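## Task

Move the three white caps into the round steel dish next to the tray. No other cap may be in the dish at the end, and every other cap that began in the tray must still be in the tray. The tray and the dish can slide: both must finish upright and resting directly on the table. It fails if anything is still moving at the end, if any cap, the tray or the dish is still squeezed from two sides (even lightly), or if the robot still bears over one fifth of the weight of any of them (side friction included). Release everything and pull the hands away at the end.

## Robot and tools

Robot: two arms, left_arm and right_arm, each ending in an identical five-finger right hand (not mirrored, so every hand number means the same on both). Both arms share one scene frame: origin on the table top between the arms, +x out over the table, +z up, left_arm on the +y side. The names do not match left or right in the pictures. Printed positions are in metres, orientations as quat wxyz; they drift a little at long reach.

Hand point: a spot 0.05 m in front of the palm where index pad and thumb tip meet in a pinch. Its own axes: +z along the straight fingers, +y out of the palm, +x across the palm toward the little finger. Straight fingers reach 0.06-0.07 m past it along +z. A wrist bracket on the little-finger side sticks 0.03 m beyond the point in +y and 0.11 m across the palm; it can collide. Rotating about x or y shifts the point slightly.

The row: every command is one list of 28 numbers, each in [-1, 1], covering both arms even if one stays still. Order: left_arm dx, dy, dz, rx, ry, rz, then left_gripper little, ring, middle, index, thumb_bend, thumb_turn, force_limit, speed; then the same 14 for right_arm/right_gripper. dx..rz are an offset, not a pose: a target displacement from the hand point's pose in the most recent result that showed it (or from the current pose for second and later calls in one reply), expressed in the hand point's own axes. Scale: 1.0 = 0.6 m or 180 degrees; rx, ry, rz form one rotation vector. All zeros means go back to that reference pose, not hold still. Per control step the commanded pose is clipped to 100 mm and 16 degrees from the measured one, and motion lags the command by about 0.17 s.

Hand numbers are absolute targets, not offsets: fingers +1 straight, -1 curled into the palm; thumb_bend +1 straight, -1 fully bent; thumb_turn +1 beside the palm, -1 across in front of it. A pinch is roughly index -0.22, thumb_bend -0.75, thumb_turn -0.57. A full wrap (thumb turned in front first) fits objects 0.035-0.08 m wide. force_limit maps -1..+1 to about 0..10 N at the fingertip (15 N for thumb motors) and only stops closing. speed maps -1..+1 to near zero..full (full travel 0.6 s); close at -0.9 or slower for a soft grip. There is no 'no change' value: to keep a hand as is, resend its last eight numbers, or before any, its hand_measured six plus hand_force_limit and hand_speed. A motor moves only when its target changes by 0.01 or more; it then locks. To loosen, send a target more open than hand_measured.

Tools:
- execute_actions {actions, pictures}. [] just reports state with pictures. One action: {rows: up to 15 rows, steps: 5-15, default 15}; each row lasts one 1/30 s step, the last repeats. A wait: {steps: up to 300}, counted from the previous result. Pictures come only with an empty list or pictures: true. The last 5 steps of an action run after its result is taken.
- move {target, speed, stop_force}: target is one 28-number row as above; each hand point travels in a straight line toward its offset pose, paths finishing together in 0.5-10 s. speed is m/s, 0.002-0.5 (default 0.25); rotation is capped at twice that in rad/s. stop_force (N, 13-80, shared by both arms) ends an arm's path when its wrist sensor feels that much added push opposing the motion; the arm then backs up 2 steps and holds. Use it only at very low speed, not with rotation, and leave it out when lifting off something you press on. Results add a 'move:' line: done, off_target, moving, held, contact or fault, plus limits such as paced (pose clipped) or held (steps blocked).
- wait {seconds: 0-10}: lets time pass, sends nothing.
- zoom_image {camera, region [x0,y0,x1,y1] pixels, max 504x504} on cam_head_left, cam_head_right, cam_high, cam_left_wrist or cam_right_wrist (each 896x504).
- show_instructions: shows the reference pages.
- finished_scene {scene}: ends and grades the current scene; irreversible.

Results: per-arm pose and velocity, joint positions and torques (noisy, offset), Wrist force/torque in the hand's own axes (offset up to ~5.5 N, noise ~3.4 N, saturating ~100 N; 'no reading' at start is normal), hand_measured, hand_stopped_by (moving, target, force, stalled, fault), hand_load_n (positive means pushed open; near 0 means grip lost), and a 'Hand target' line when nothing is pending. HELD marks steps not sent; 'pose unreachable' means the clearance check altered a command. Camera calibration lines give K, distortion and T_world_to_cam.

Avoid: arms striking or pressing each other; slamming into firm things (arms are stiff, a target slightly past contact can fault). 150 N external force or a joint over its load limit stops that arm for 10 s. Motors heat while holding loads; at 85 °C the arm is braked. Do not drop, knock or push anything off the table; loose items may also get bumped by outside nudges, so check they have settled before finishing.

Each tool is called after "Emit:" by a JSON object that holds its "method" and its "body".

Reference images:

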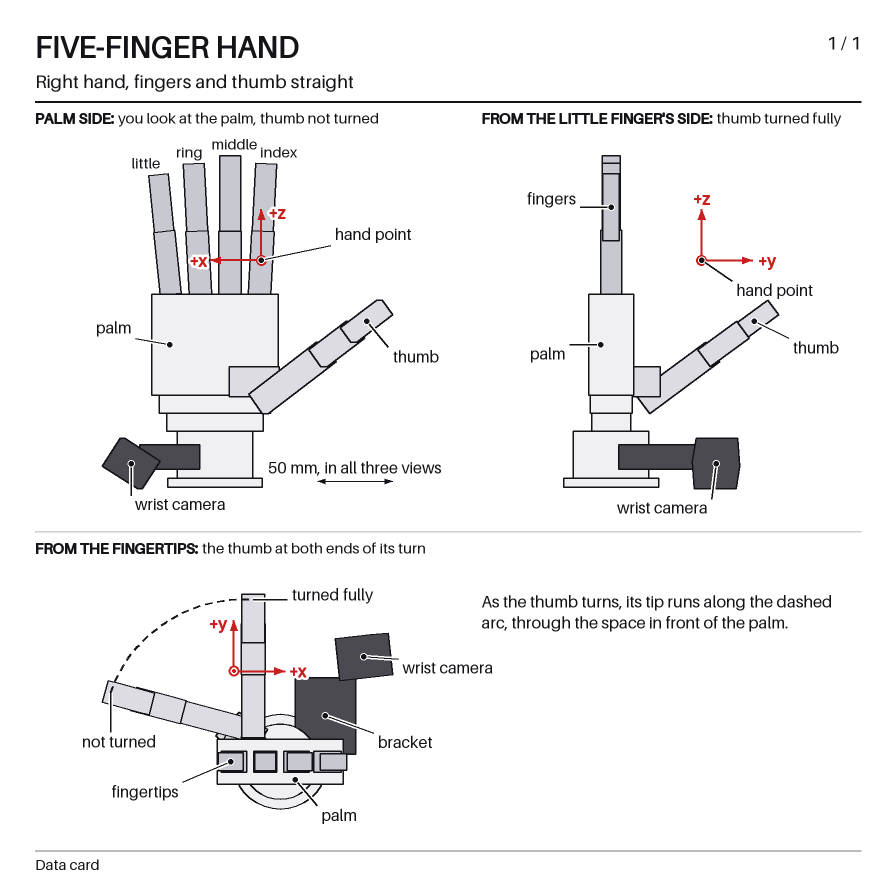

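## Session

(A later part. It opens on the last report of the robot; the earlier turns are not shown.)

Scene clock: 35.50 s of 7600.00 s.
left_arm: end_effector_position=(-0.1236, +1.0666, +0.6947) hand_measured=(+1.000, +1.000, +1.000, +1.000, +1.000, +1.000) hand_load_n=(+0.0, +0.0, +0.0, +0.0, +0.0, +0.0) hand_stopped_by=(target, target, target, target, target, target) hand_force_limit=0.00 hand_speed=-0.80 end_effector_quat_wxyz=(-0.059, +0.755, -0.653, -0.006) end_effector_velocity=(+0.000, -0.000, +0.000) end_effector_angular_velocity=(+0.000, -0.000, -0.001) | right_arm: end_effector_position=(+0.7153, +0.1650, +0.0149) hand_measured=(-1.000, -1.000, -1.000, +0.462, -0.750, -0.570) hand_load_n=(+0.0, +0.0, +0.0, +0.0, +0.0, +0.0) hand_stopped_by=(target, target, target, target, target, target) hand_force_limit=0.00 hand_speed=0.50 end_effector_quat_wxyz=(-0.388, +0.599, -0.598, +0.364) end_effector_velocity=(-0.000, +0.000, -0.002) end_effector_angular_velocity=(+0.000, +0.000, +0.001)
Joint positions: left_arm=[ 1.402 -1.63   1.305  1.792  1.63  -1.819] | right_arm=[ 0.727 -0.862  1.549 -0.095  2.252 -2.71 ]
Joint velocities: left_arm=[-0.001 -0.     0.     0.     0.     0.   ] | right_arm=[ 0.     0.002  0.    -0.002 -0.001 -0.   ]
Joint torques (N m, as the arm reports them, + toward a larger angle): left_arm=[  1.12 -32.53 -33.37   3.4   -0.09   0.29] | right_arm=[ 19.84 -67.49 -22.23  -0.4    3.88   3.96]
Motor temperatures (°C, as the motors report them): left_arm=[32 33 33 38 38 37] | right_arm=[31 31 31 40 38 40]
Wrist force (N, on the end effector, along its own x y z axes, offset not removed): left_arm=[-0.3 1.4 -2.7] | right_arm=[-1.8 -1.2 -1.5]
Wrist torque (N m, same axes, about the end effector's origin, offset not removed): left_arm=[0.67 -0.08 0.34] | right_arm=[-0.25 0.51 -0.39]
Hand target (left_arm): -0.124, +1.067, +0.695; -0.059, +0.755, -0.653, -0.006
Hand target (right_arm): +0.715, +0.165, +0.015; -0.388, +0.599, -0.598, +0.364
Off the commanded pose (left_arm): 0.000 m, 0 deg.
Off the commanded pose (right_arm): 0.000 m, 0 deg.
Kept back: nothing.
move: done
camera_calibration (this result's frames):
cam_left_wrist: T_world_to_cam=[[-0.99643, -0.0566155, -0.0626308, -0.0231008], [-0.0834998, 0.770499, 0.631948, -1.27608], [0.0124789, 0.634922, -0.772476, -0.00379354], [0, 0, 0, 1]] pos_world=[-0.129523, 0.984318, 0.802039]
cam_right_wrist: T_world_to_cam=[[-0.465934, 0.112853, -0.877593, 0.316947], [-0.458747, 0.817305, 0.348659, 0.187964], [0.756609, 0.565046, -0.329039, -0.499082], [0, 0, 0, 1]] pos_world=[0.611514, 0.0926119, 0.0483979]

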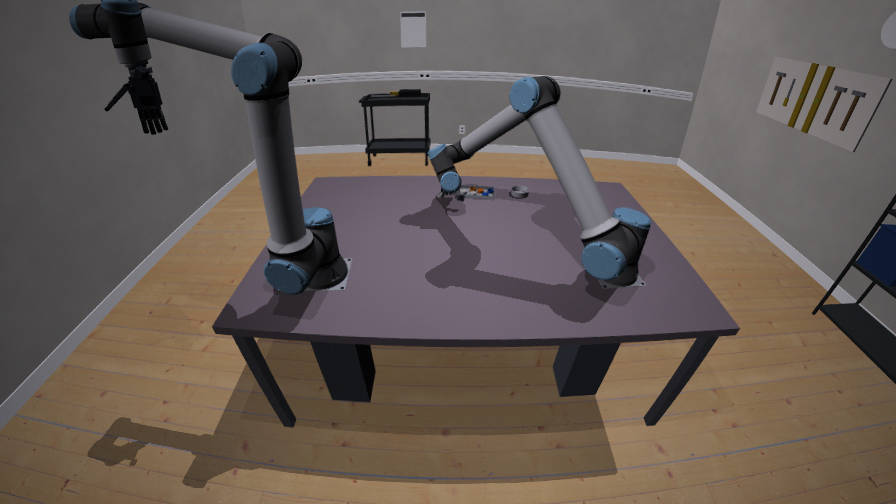

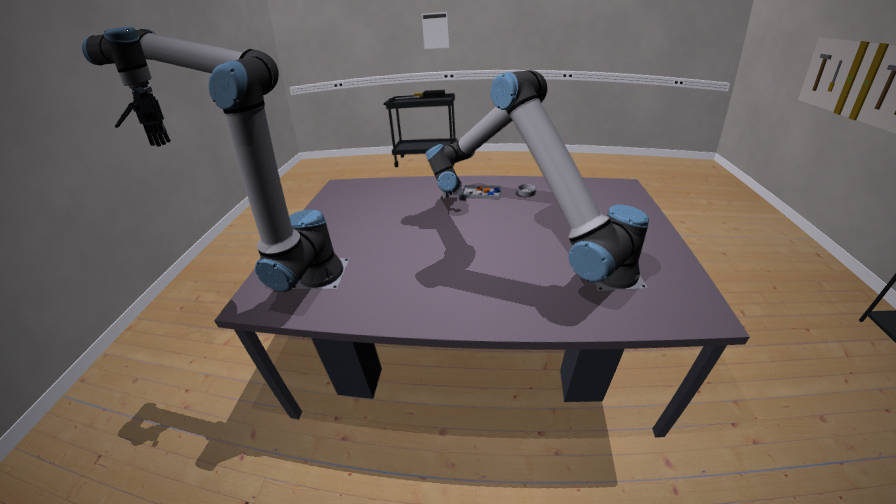

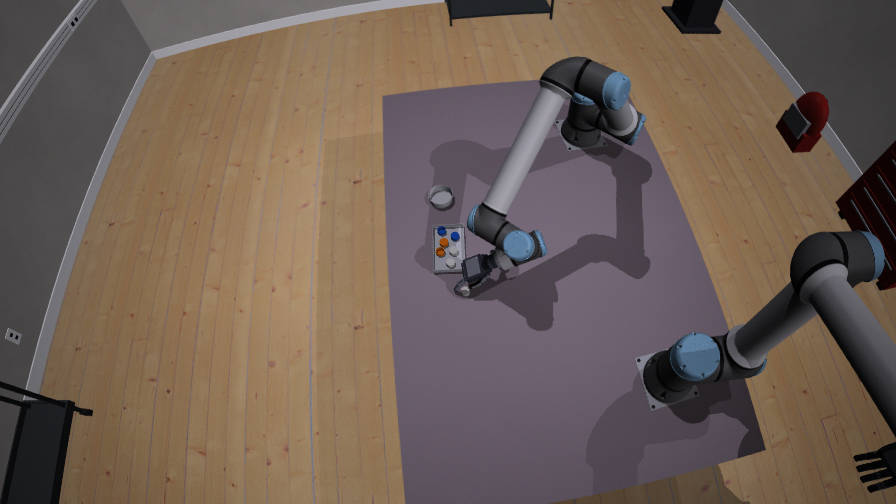

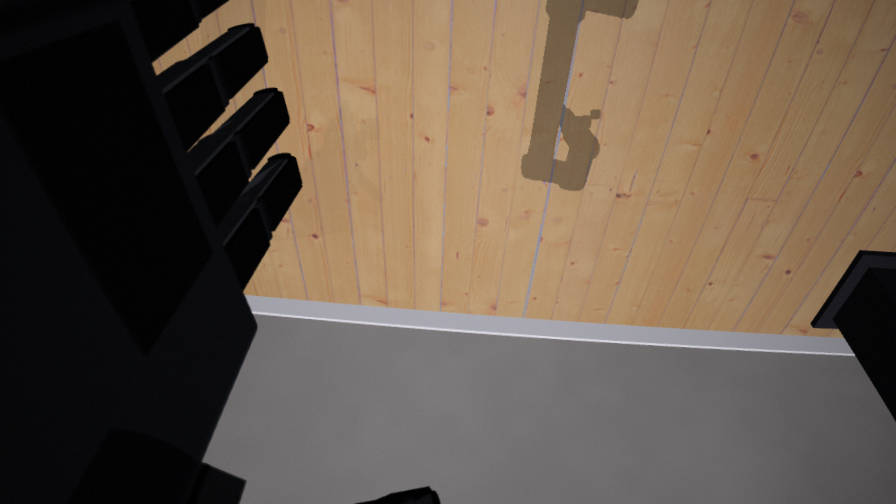

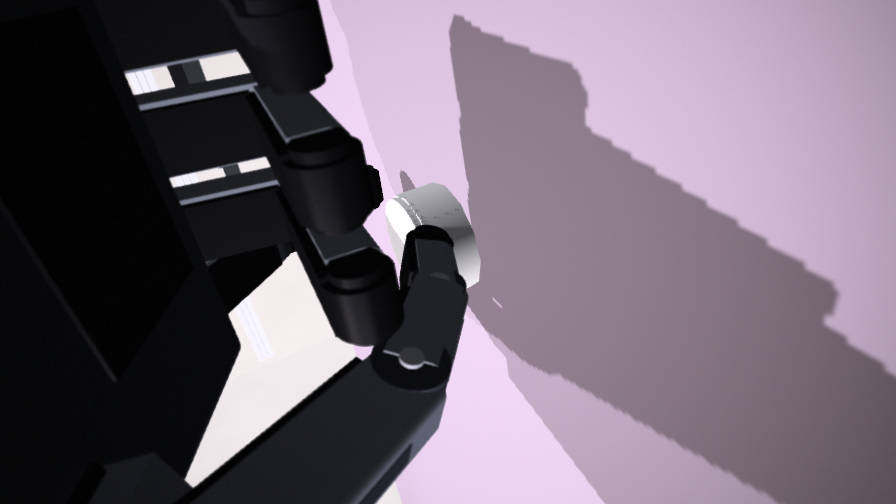

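Emit:
{"method": "move", "body": {"target": [0,0,0,0,0,0,1,1,1,1,1,1,0,-0.8, 0,0.0075,0.0035,0,0,0,-1,-1,-1,0.45,-0.75,-0.57,0,0.5], "speed": 0.02, "stop_force": 13}}

Emit:
{"method": "move", "body": {"target": [0,0,0,0,0,0,1,1,1,1,1,1,0,-0.8, 0,0,0,0,0,0,-1,-1,-1,-0.3,-0.75,-0.57,0.2,-0.6]}}

Scene clock: 36.43 s of 7600.00 s.
left_arm: end_effector_position=(-0.1236, +1.0666, +0.6947) hand_measured=(+1.000, +1.000, +1.000, +1.000, +1.000, +1.000) hand_load_n=(+0.0, +0.0, +0.0, +0.0, +0.0, +0.0) hand_stopped_by=(target, target, target, target, target, target) hand_force_limit=0.00 hand_speed=-0.80 end_effector_quat_wxyz=(-0.059, +0.755, -0.653, -0.006) end_effector_velocity=(-0.000, -0.000, +0.000) end_effector_angular_velocity=(+0.001, -0.000, +0.001) | right_arm: end_effector_position=(+0.7152, +0.1651, +0.0100) hand_measured=(-1.000, -1.000, -1.000, +0.462, -0.750, -0.570) hand_load_n=(+0.0, +0.0, +0.0, +0.0, +0.0, +0.0) hand_stopped_by=(target, target, target, target, target, target) hand_force_limit=0.00 hand_speed=0.50 end_effector_quat_wxyz=(-0.388, +0.599, -0.598, +0.364) end_effector_velocity=(+0.001, -0.001, -0.002) end_effector_angular_velocity=(+0.001, +0.000, -0.001)
Joint positions: left_arm=[ 1.402 -1.63   1.305  1.792  1.63  -1.819] | right_arm=[ 0.727 -0.857  1.55  -0.102  2.252 -2.71 ]
Joint velocities: left_arm=[ 0.001  0.    -0.001 -0.    -0.    -0.   ] | right_arm=[-0.001  0.002  0.001 -0.002 -0.     0.001]
Joint torques (N m, as the arm reports them, + toward a larger angle): left_arm=[  0.2  -31.63 -33.82   3.45  -0.15   0.55] | right_arm=[ 20.99 -63.49 -21.79  -0.99   3.61   4.23]
Motor temperatures (°C, as the motors report them): left_arm=[32 33 33 38 38 37] | right_arm=[31 31 31 40 38 40]
Wrist force (N, on the end effector, along its own x y z axes, offset not removed): left_arm=[-3.6 3.3 -4.5] | right_arm=[-0.7 -1.3 -2.3]
Wrist torque (N m, same axes, about the end effector's origin, offset not removed): left_arm=[1.07 0.70 -0.17] | right_arm=[-0.16 0.36 -0.32]
Hand target (left_arm): -0.124, +1.067, +0.695; -0.059, +0.755, -0.653, -0.006
Hand target (right_arm): +0.715, +0.165, +0.010; -0.388, +0.599, -0.598, +0.364
Off the commanded pose (left_arm): 0.000 m, 0 deg.
Off the commanded pose (right_arm): 0.000 m, 0 deg.
Kept back: nothing.
move: done
camera_calibration (this result's frames):
cam_left_wrist: T_world_to_cam=[[-0.99643, -0.0566157, -0.0626309, -0.0231006], [-0.0835, 0.770499, 0.631948, -1.27608], [0.0124789, 0.634922, -0.772476, -0.00379335], [0, 0, 0, 1]] pos_world=[-0.129523, 0.984318, 0.802039]
cam_right_wrist: T_world_to_cam=[[-0.465936, 0.112853, -0.877592, 0.312636], [-0.458746, 0.817306, 0.34866, 0.189523], [0.756608, 0.565045, -0.329042, -0.500704], [0, 0, 0, 1]] pos_world=[0.611448, 0.09274, 0.0435357]

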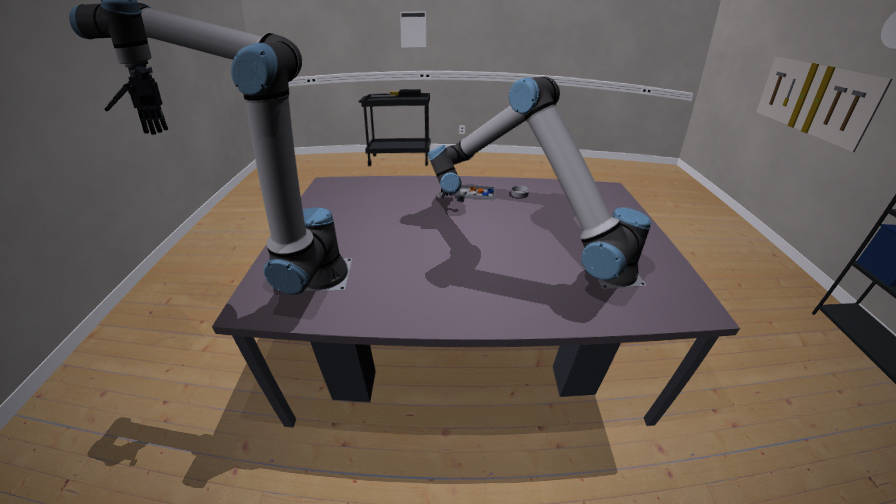

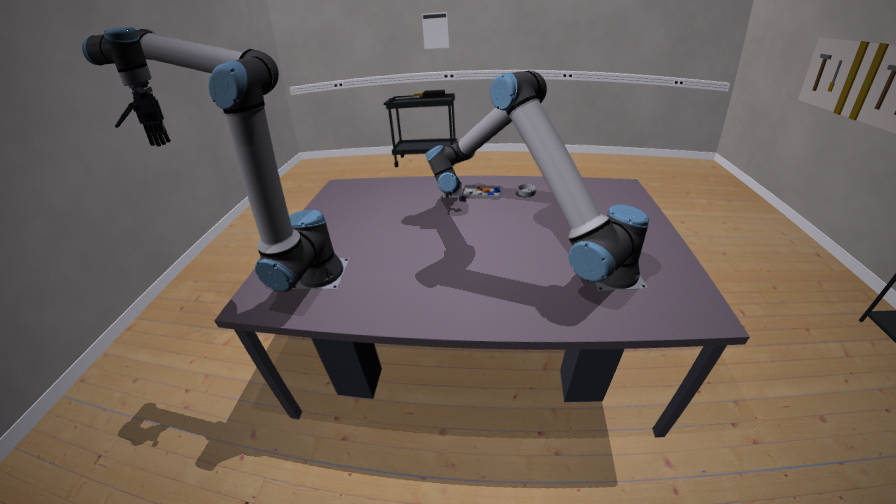

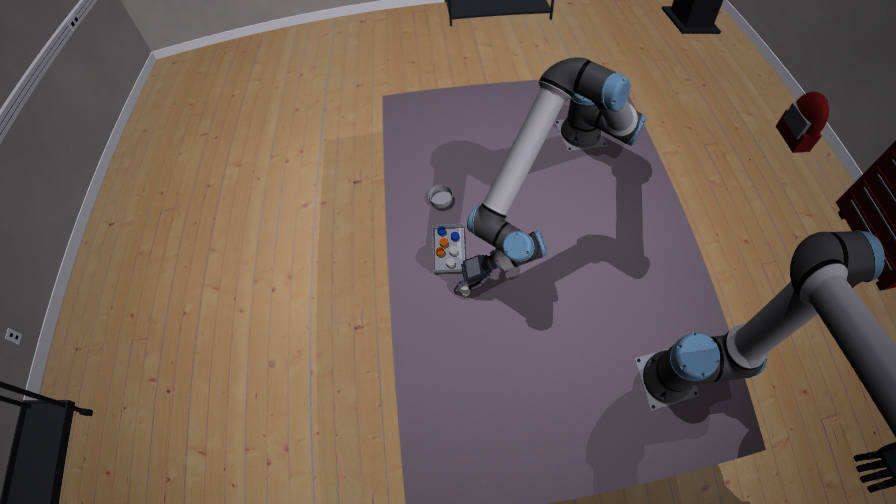

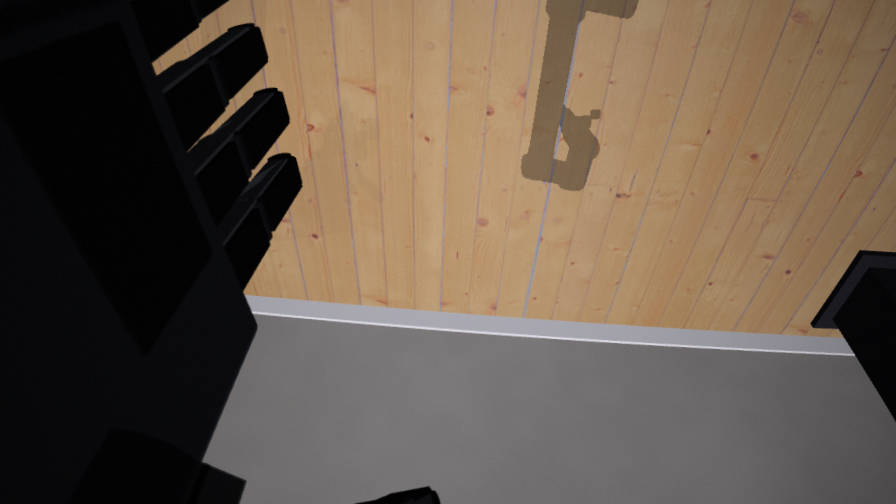

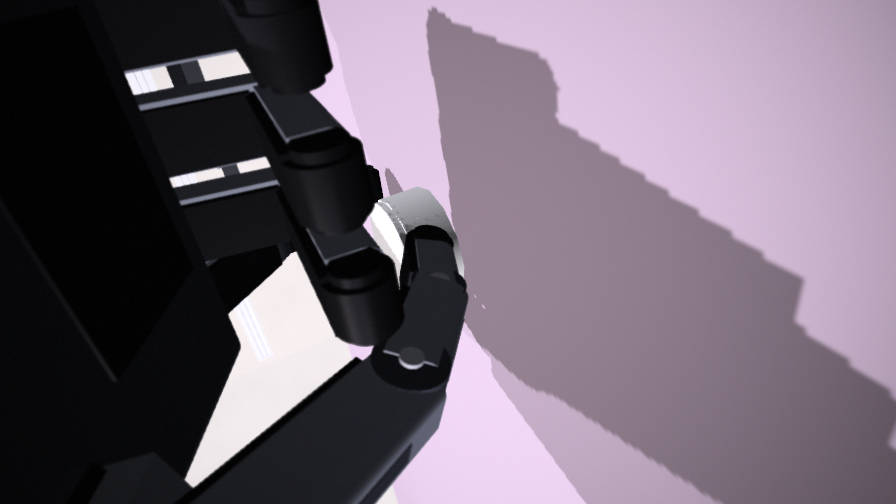

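Scene clock: 36.93 s of 7600.00 s.
left_arm: end_effector_position=(-0.1236, +1.0666, +0.6947) hand_measured=(+1.000, +1.000, +1.000, +1.000, +1.000, +1.000) hand_load_n=(+0.0, +0.0, +0.0, +0.0, +0.0, +0.0) hand_stopped_by=(target, target, target, target, target, target) hand_force_limit=0.00 hand_speed=-0.80 end_effector_quat_wxyz=(-0.059, +0.755, -0.653, -0.006) end_effector_velocity=(+0.000, -0.000, -0.000) end_effector_angular_velocity=(-0.000, +0.000, -0.000) | right_arm: end_effector_position=(+0.7152, +0.1651, +0.0100) hand_measured=(-1.000, -1.000, -1.000, +0.312, -0.750, -0.570) hand_load_n=(+0.0, +0.0, +0.0, +8.5, +0.0, +0.0) hand_stopped_by=(target, target, target, force, target, target) hand_force_limit=0.20 hand_speed=-0.60 end_effector_quat_wxyz=(-0.388, +0.599, -0.598, +0.364) end_effector_velocity=(-0.000, +0.000, -0.000) end_effector_angular_velocity=(+0.000, +0.000, +0.001)
Joint positions: left_arm=[ 1.402 -1.63   1.305  1.792  1.63  -1.819] | right_arm=[ 0.727 -0.857  1.55  -0.102  2.252 -2.71 ]
Joint velocities: left_arm=[-0.    -0.     0.001  0.    -0.     0.   ] | right_arm=[ 0.     0.     0.    -0.    -0.001  0.   ]
Joint torques (N m, as the arm reports them, + toward a larger angle): left_arm=[  1.05 -31.95 -34.31   3.44  -0.1    0.39] | right_arm=[ 20.96 -77.37 -22.02   3.81   1.41   2.99]
Motor temperatures (°C, as the motors report them): left_arm=[32 33 33 38 38 37] | right_arm=[31 31 31 40 38 40]
Wrist force (N, on the end effector, along its own x y z axes, offset not removed): left_arm=[-2.0 0.4 -3.1] | right_arm=[-1.4 -13.6 -4.4]
Wrist torque (N m, same axes, about the end effector's origin, offset not removed): left_arm=[0.47 0.10 -0.06] | right_arm=[0.57 0.52 -0.35]
Hand target (left_arm): -0.124, +1.067, +0.695; -0.059, +0.755, -0.653, -0.006
Hand target (right_arm): +0.715, +0.165, +0.010; -0.388, +0.599, -0.598, +0.364
Off the commanded pose (left_arm): 0.000 m, 0 deg.
Off the commanded pose (right_arm): 0.000 m, 0 deg.
Kept back: nothing.
move: done
camera_calibration (this result's frames):
cam_left_wrist: T_world_to_cam=[[-0.99643, -0.0566157, -0.0626308, -0.0231006], [-0.0834999, 0.770499, 0.631948, -1.27608], [0.0124788, 0.634922, -0.772476, -0.00379348], [0, 0, 0, 1]] pos_world=[-0.129523, 0.984318, 0.802039]
cam_right_wrist: T_world_to_cam=[[-0.465823, 0.112949, -0.87764, 0.312545], [-0.458708, 0.817329, 0.348655, 0.189512], [0.7567, 0.564992, -0.32892, -0.500788], [0, 0, 0, 1]] pos_world=[0.611468, 0.092746, 0.0435079]

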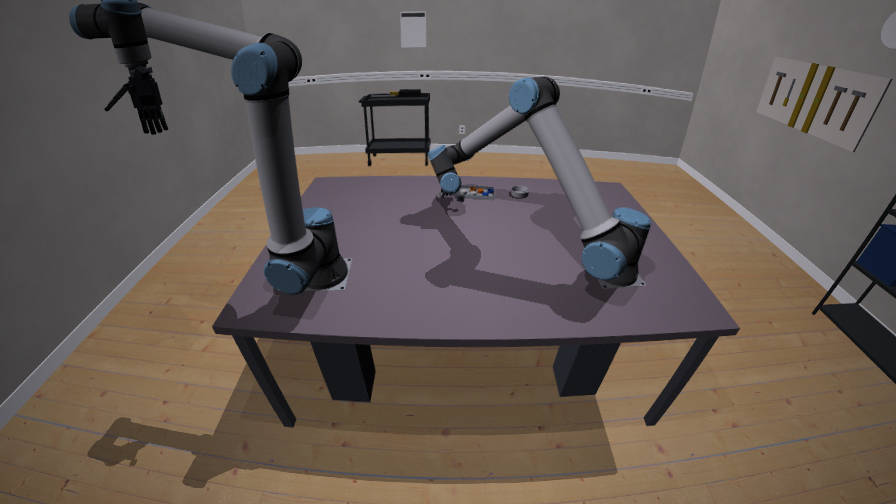

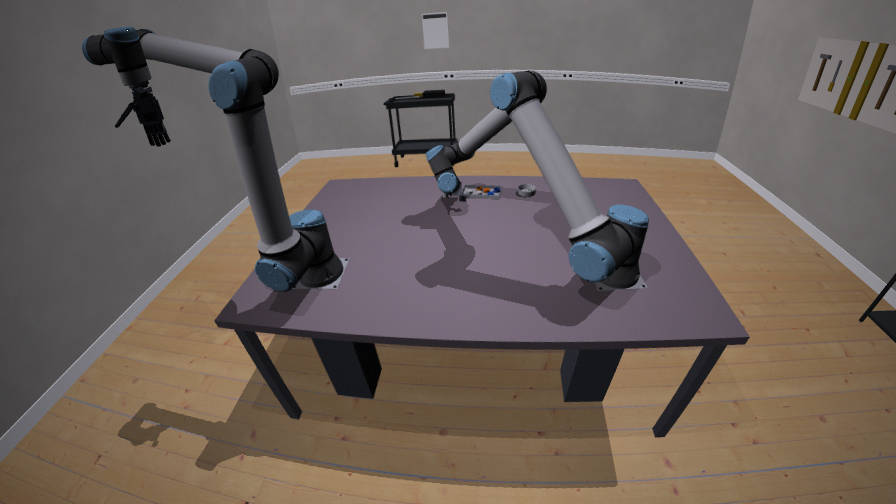

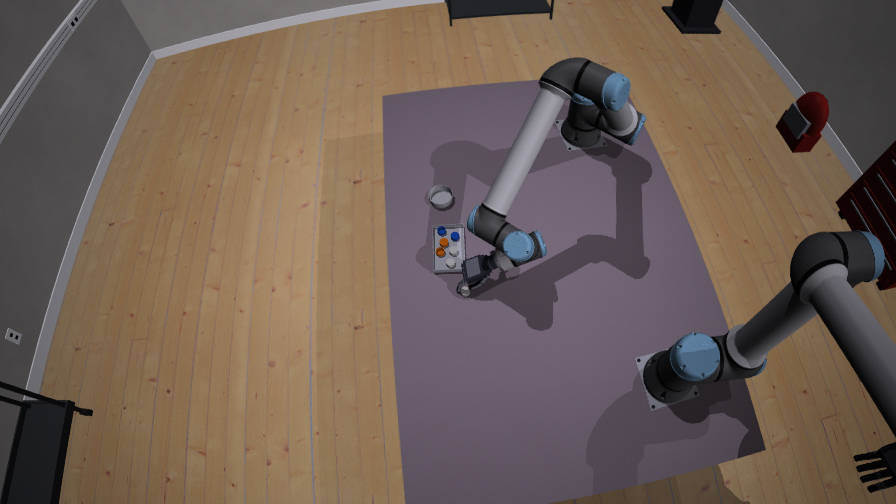

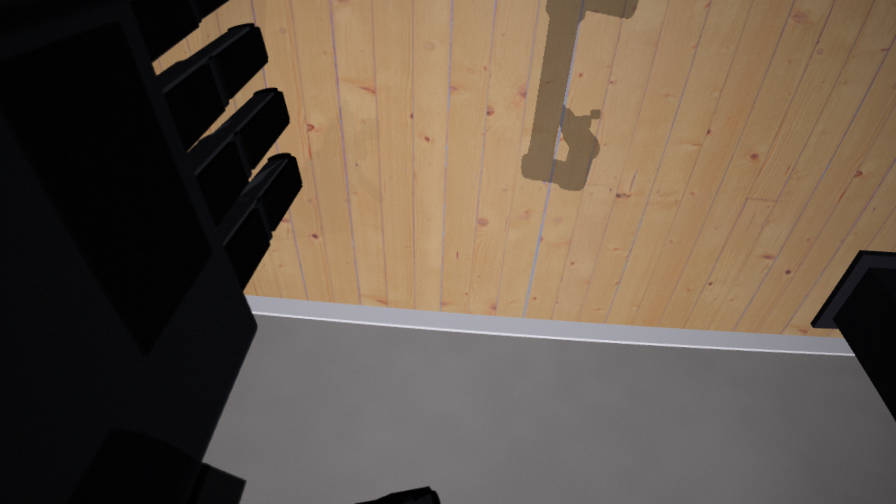

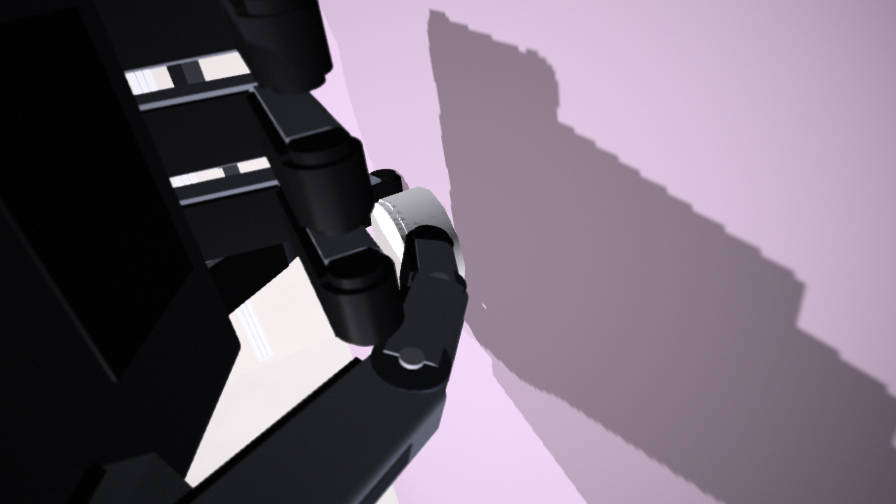

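Emit:
{"method": "move", "body": {"target": [0,0,0,0,0,0,1,1,1,1,1,1,0,-0.8, 0,-0.007,-0.003,0,0,0,-1,-1,-1,0.35,-0.75,-0.57,0.2,-0.6], "speed": 0.02}}

Emit:
{"method": "move", "body": {"target": [0,0,0,0,0,0,1,1,1,1,1,1,0,-0.8, 0,0,0,0,0,0,-1,-1,-1,-0.3,-0.75,-0.57,0.2,-0.6]}}

Scene clock: 37.87 s of 7600.00 s.
left_arm: end_effector_position=(-0.1236, +1.0666, +0.6947) hand_measured=(+1.000, +1.000, +1.000, +1.000, +1.000, +1.000) hand_load_n=(+0.0, +0.0, +0.0, +0.0, +0.0, +0.0) hand_stopped_by=(target, target, target, target, target, target) hand_force_limit=0.00 hand_speed=-0.80 end_effector_quat_wxyz=(-0.059, +0.755, -0.653, -0.006) end_effector_velocity=(+0.000, -0.000, +0.000) end_effector_angular_velocity=(+0.001, -0.000, -0.001) | right_arm: end_effector_position=(+0.7153, +0.1651, +0.0145) hand_measured=(-1.000, -1.000, -1.000, +0.350, -0.750, -0.570) hand_load_n=(+0.0, +0.0, +0.0, +0.0, +0.0, +0.0) hand_stopped_by=(target, target, target, target, target, target) hand_force_limit=0.20 hand_speed=-0.60 end_effector_quat_wxyz=(-0.388, +0.599, -0.598, +0.364) end_effector_velocity=(-0.000, +0.000, +0.001) end_effector_angular_velocity=(-0.000, -0.000, +0.001)
Joint positions: left_arm=[ 1.402 -1.63   1.305  1.792  1.63  -1.819] | right_arm=[ 0.727 -0.862  1.549 -0.096  2.252 -2.71 ]
Joint velocities: left_arm=[-0.001 -0.001  0.    -0.    -0.     0.   ] | right_arm=[ 0.    -0.001 -0.     0.002 -0.    -0.001]
Joint torques (N m, as the arm reports them, + toward a larger angle): left_arm=[  0.37 -30.94 -34.22   3.77   0.     0.56] | right_arm=[-21.06 -89.91 -38.01   3.59  -1.82  -3.9 ]
Motor temperatures (°C, as the motors report them): left_arm=[32 33 33 38 38 37] | right_arm=[31 31 31 40 38 40]
Wrist force (N, on the end effector, along its own x y z axes, offset not removed): left_arm=[6.7 0.8 -12.4] | right_arm=[1.6 -1.9 -1.0]
Wrist torque (N m, same axes, about the end effector's origin, offset not removed): left_arm=[0.73 -0.68 0.72] | right_arm=[-0.35 -0.06 -0.23]
Hand target (left_arm): -0.124, +1.067, +0.695; -0.059, +0.755, -0.653, -0.006
Hand target (right_arm): +0.715, +0.165, +0.015; -0.388, +0.599, -0.598, +0.364
Off the commanded pose (left_arm): 0.000 m, 0 deg.
Off the commanded pose (right_arm): 0.000 m, 0 deg.
Kept back: nothing.
move: done
camera_calibration (this result's frames):
cam_left_wrist: T_world_to_cam=[[-0.99643, -0.0566158, -0.0626309, -0.0231004], [-0.0835001, 0.770499, 0.631948, -1.27608], [0.0124788, 0.634922, -0.772476, -0.00379349], [0, 0, 0, 1]] pos_world=[-0.129523, 0.984318, 0.802039]
cam_right_wrist: T_world_to_cam=[[-0.465844, 0.112919, -0.877632, 0.31651], [-0.458841, 0.817235, 0.348699, 0.188086], [0.756607, 0.565134, -0.328893, -0.499325], [0, 0, 0, 1]] pos_world=[0.611538, 0.092735, 0.0479699]

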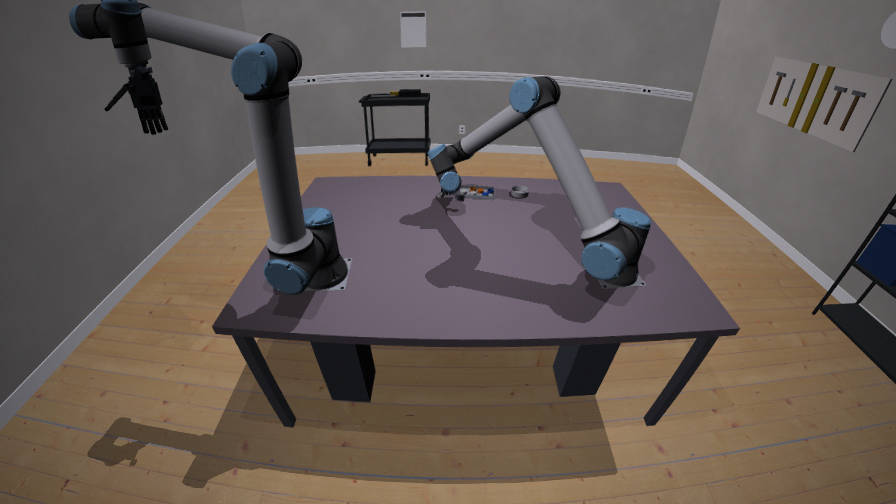

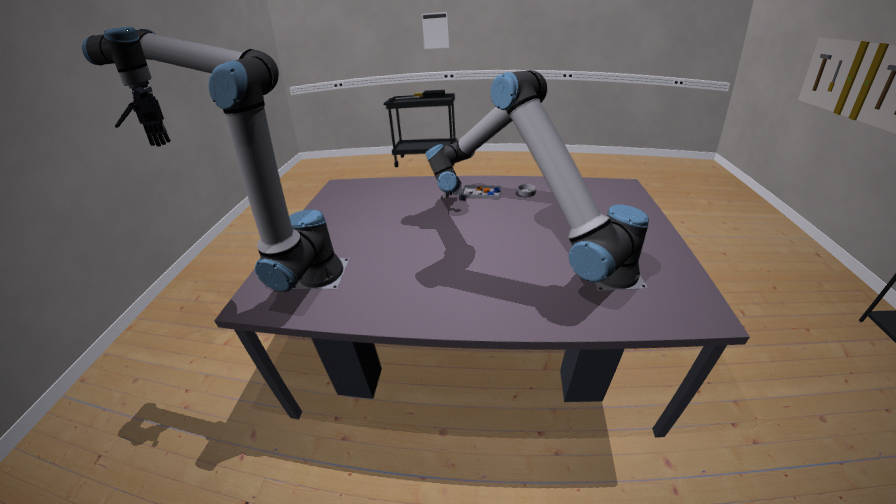

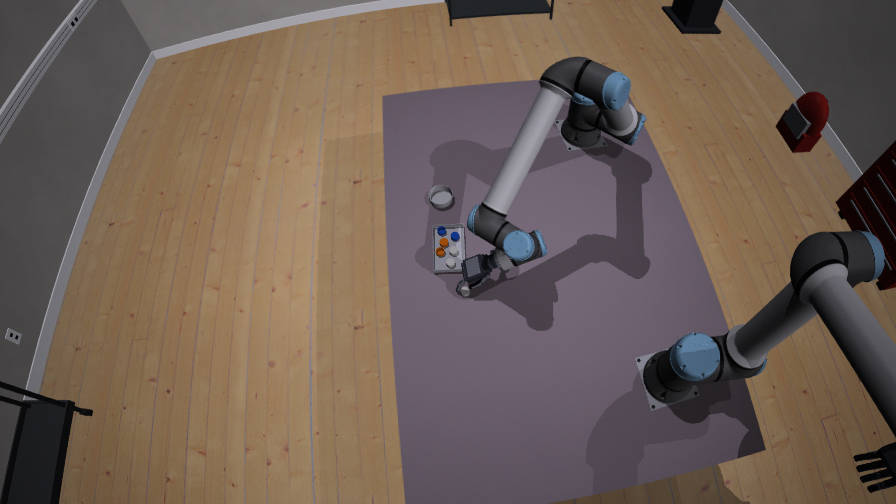

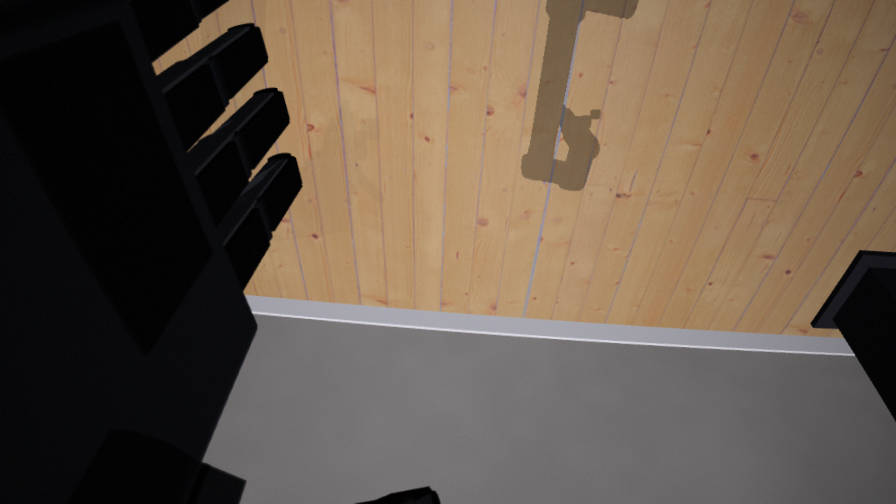

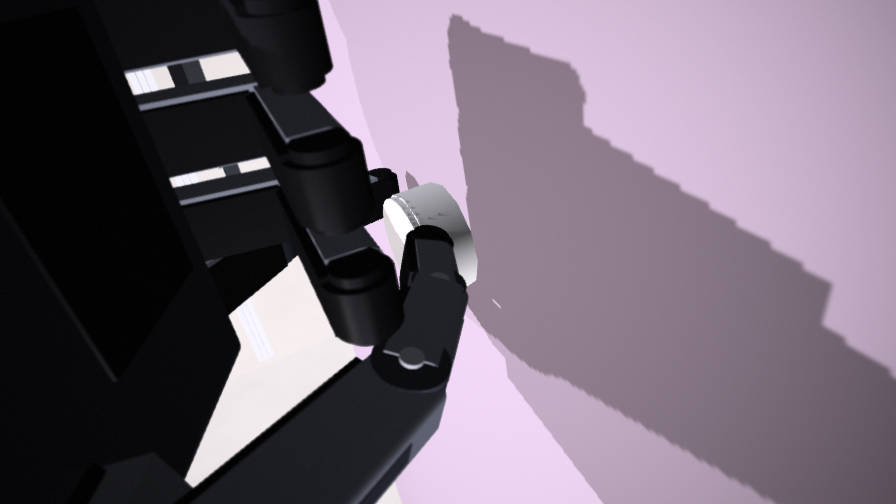

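Scene clock: 38.37 s of 7600.00 s.
left_arm: end_effector_position=(-0.1236, +1.0666, +0.6947) hand_measured=(+1.000, +1.000, +1.000, +1.000, +1.000, +1.000) hand_load_n=(+0.0, +0.0, +0.0, +0.0, +0.0, +0.0) hand_stopped_by=(target, target, target, target, target, target) hand_force_limit=0.00 hand_speed=-0.80 end_effector_quat_wxyz=(-0.059, +0.755, -0.653, -0.006) end_effector_velocity=(-0.001, -0.000, +0.000) end_effector_angular_velocity=(+0.001, +0.000, +0.000) | right_arm: end_effector_position=(+0.7153, +0.1651, +0.0145) hand_measured=(-1.000, -1.000, -1.000, +0.222, -0.750, -0.570) hand_load_n=(+0.0, +0.0, +0.0, +7.5, +1.5, -0.5) hand_stopped_by=(target, target, target, force, target, target) hand_force_limit=0.20 hand_speed=-0.60 end_effector_quat_wxyz=(-0.388, +0.599, -0.598, +0.364) end_effector_velocity=(+0.001, -0.001, +0.000) end_effector_angular_velocity=(+0.001, -0.000, -0.002)
Joint positions: left_arm=[ 1.402 -1.63   1.305  1.792  1.63  -1.819] | right_arm=[ 0.727 -0.862  1.549 -0.096  2.252 -2.71 ]
Joint velocities: left_arm=[ 0.001 -0.    -0.001 -0.    -0.     0.001] | right_arm=[-0.001 -0.     0.    -0.     0.     0.001]
Joint torques (N m, as the arm reports them, + toward a larger angle): left_arm=[  2.24 -32.23 -33.72   3.43   0.02   0.61] | right_arm=[-13.32 -82.46 -30.25   1.88  -1.82  -3.51]
Motor temperatures (°C, as the motors report them): left_arm=[32 33 33 38 38 37] | right_arm=[31 31 31 40 38 40]
Wrist force (N, on the end effector, along its own x y z axes, offset not removed): left_arm=[6.3 6.8 -8.2] | right_arm=[-1.1 -7.5 -3.5]
Wrist torque (N m, same axes, about the end effector's origin, offset not removed): left_arm=[1.75 -0.90 0.67] | right_arm=[-0.04 0.35 -0.32]
Hand target (left_arm): -0.124, +1.067, +0.695; -0.059, +0.755, -0.653, -0.006
Hand target (right_arm): +0.715, +0.165, +0.014; -0.388, +0.599, -0.598, +0.364
Off the commanded pose (left_arm): 0.000 m, 0 deg.
Off the commanded pose (right_arm): 0.000 m, 0 deg.
Kept back: nothing.
move: done
camera_calibration (this result's frames):
cam_left_wrist: T_world_to_cam=[[-0.99643, -0.0566156, -0.0626309, -0.0231006], [-0.0834999, 0.770499, 0.631948, -1.27608], [0.0124789, 0.634922, -0.772476, -0.00379325], [0, 0, 0, 1]] pos_world=[-0.129523, 0.984318, 0.802039]
cam_right_wrist: T_world_to_cam=[[-0.465804, 0.11295, -0.877649, 0.316551], [-0.458852, 0.817227, 0.348705, 0.188074], [0.756625, 0.565139, -0.328841, -0.499357], [0, 0, 0, 1]] pos_world=[0.611575, 0.0927525, 0.0480292]

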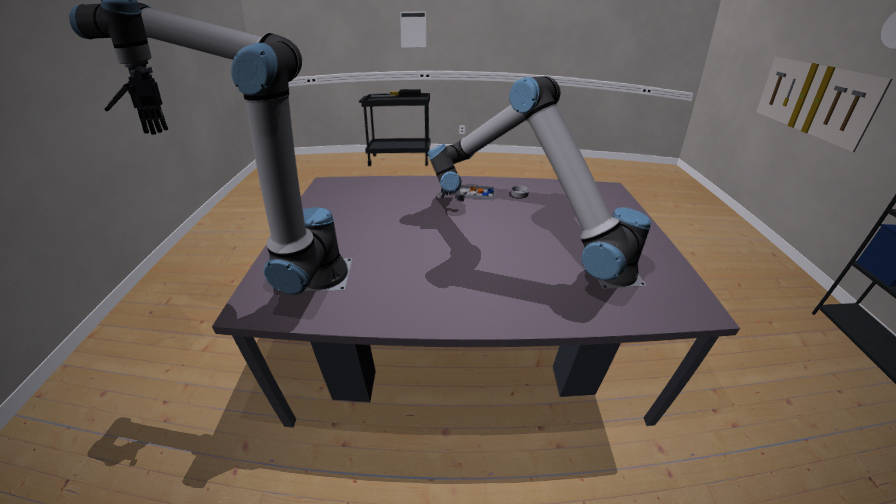

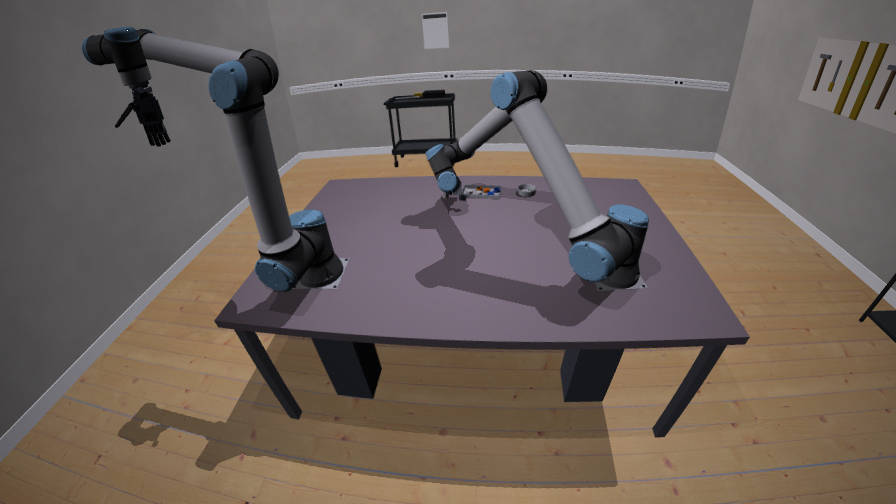

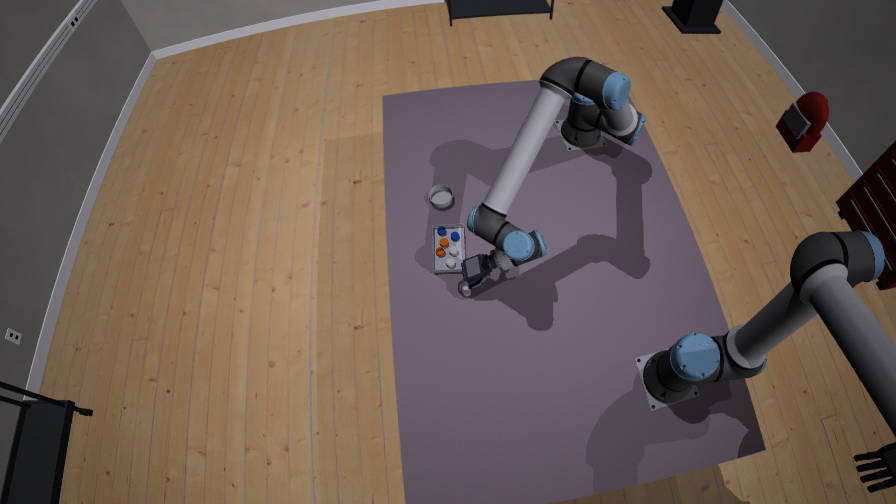

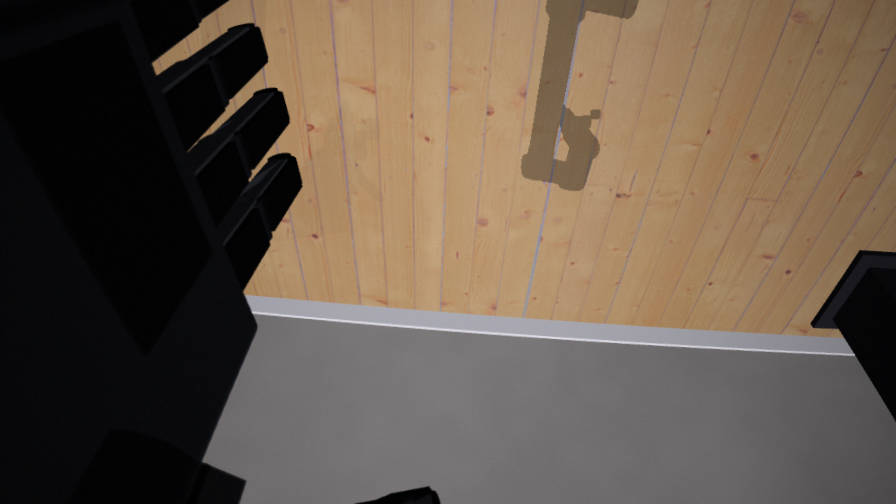

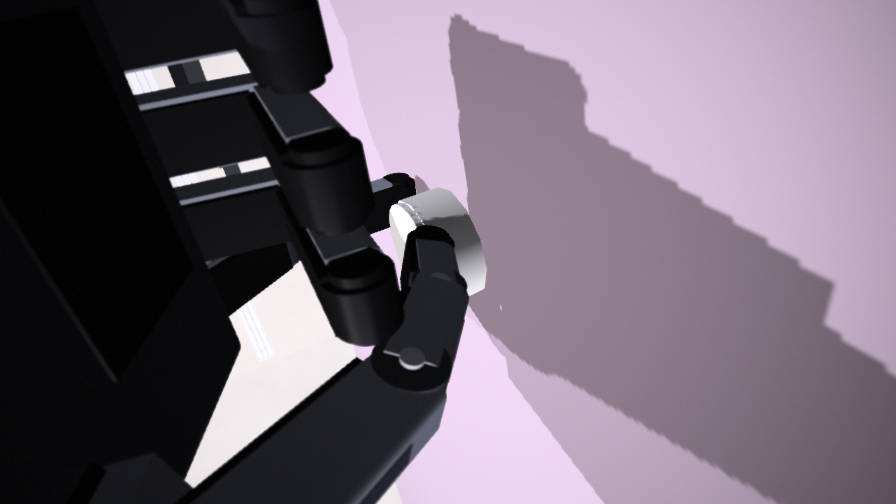

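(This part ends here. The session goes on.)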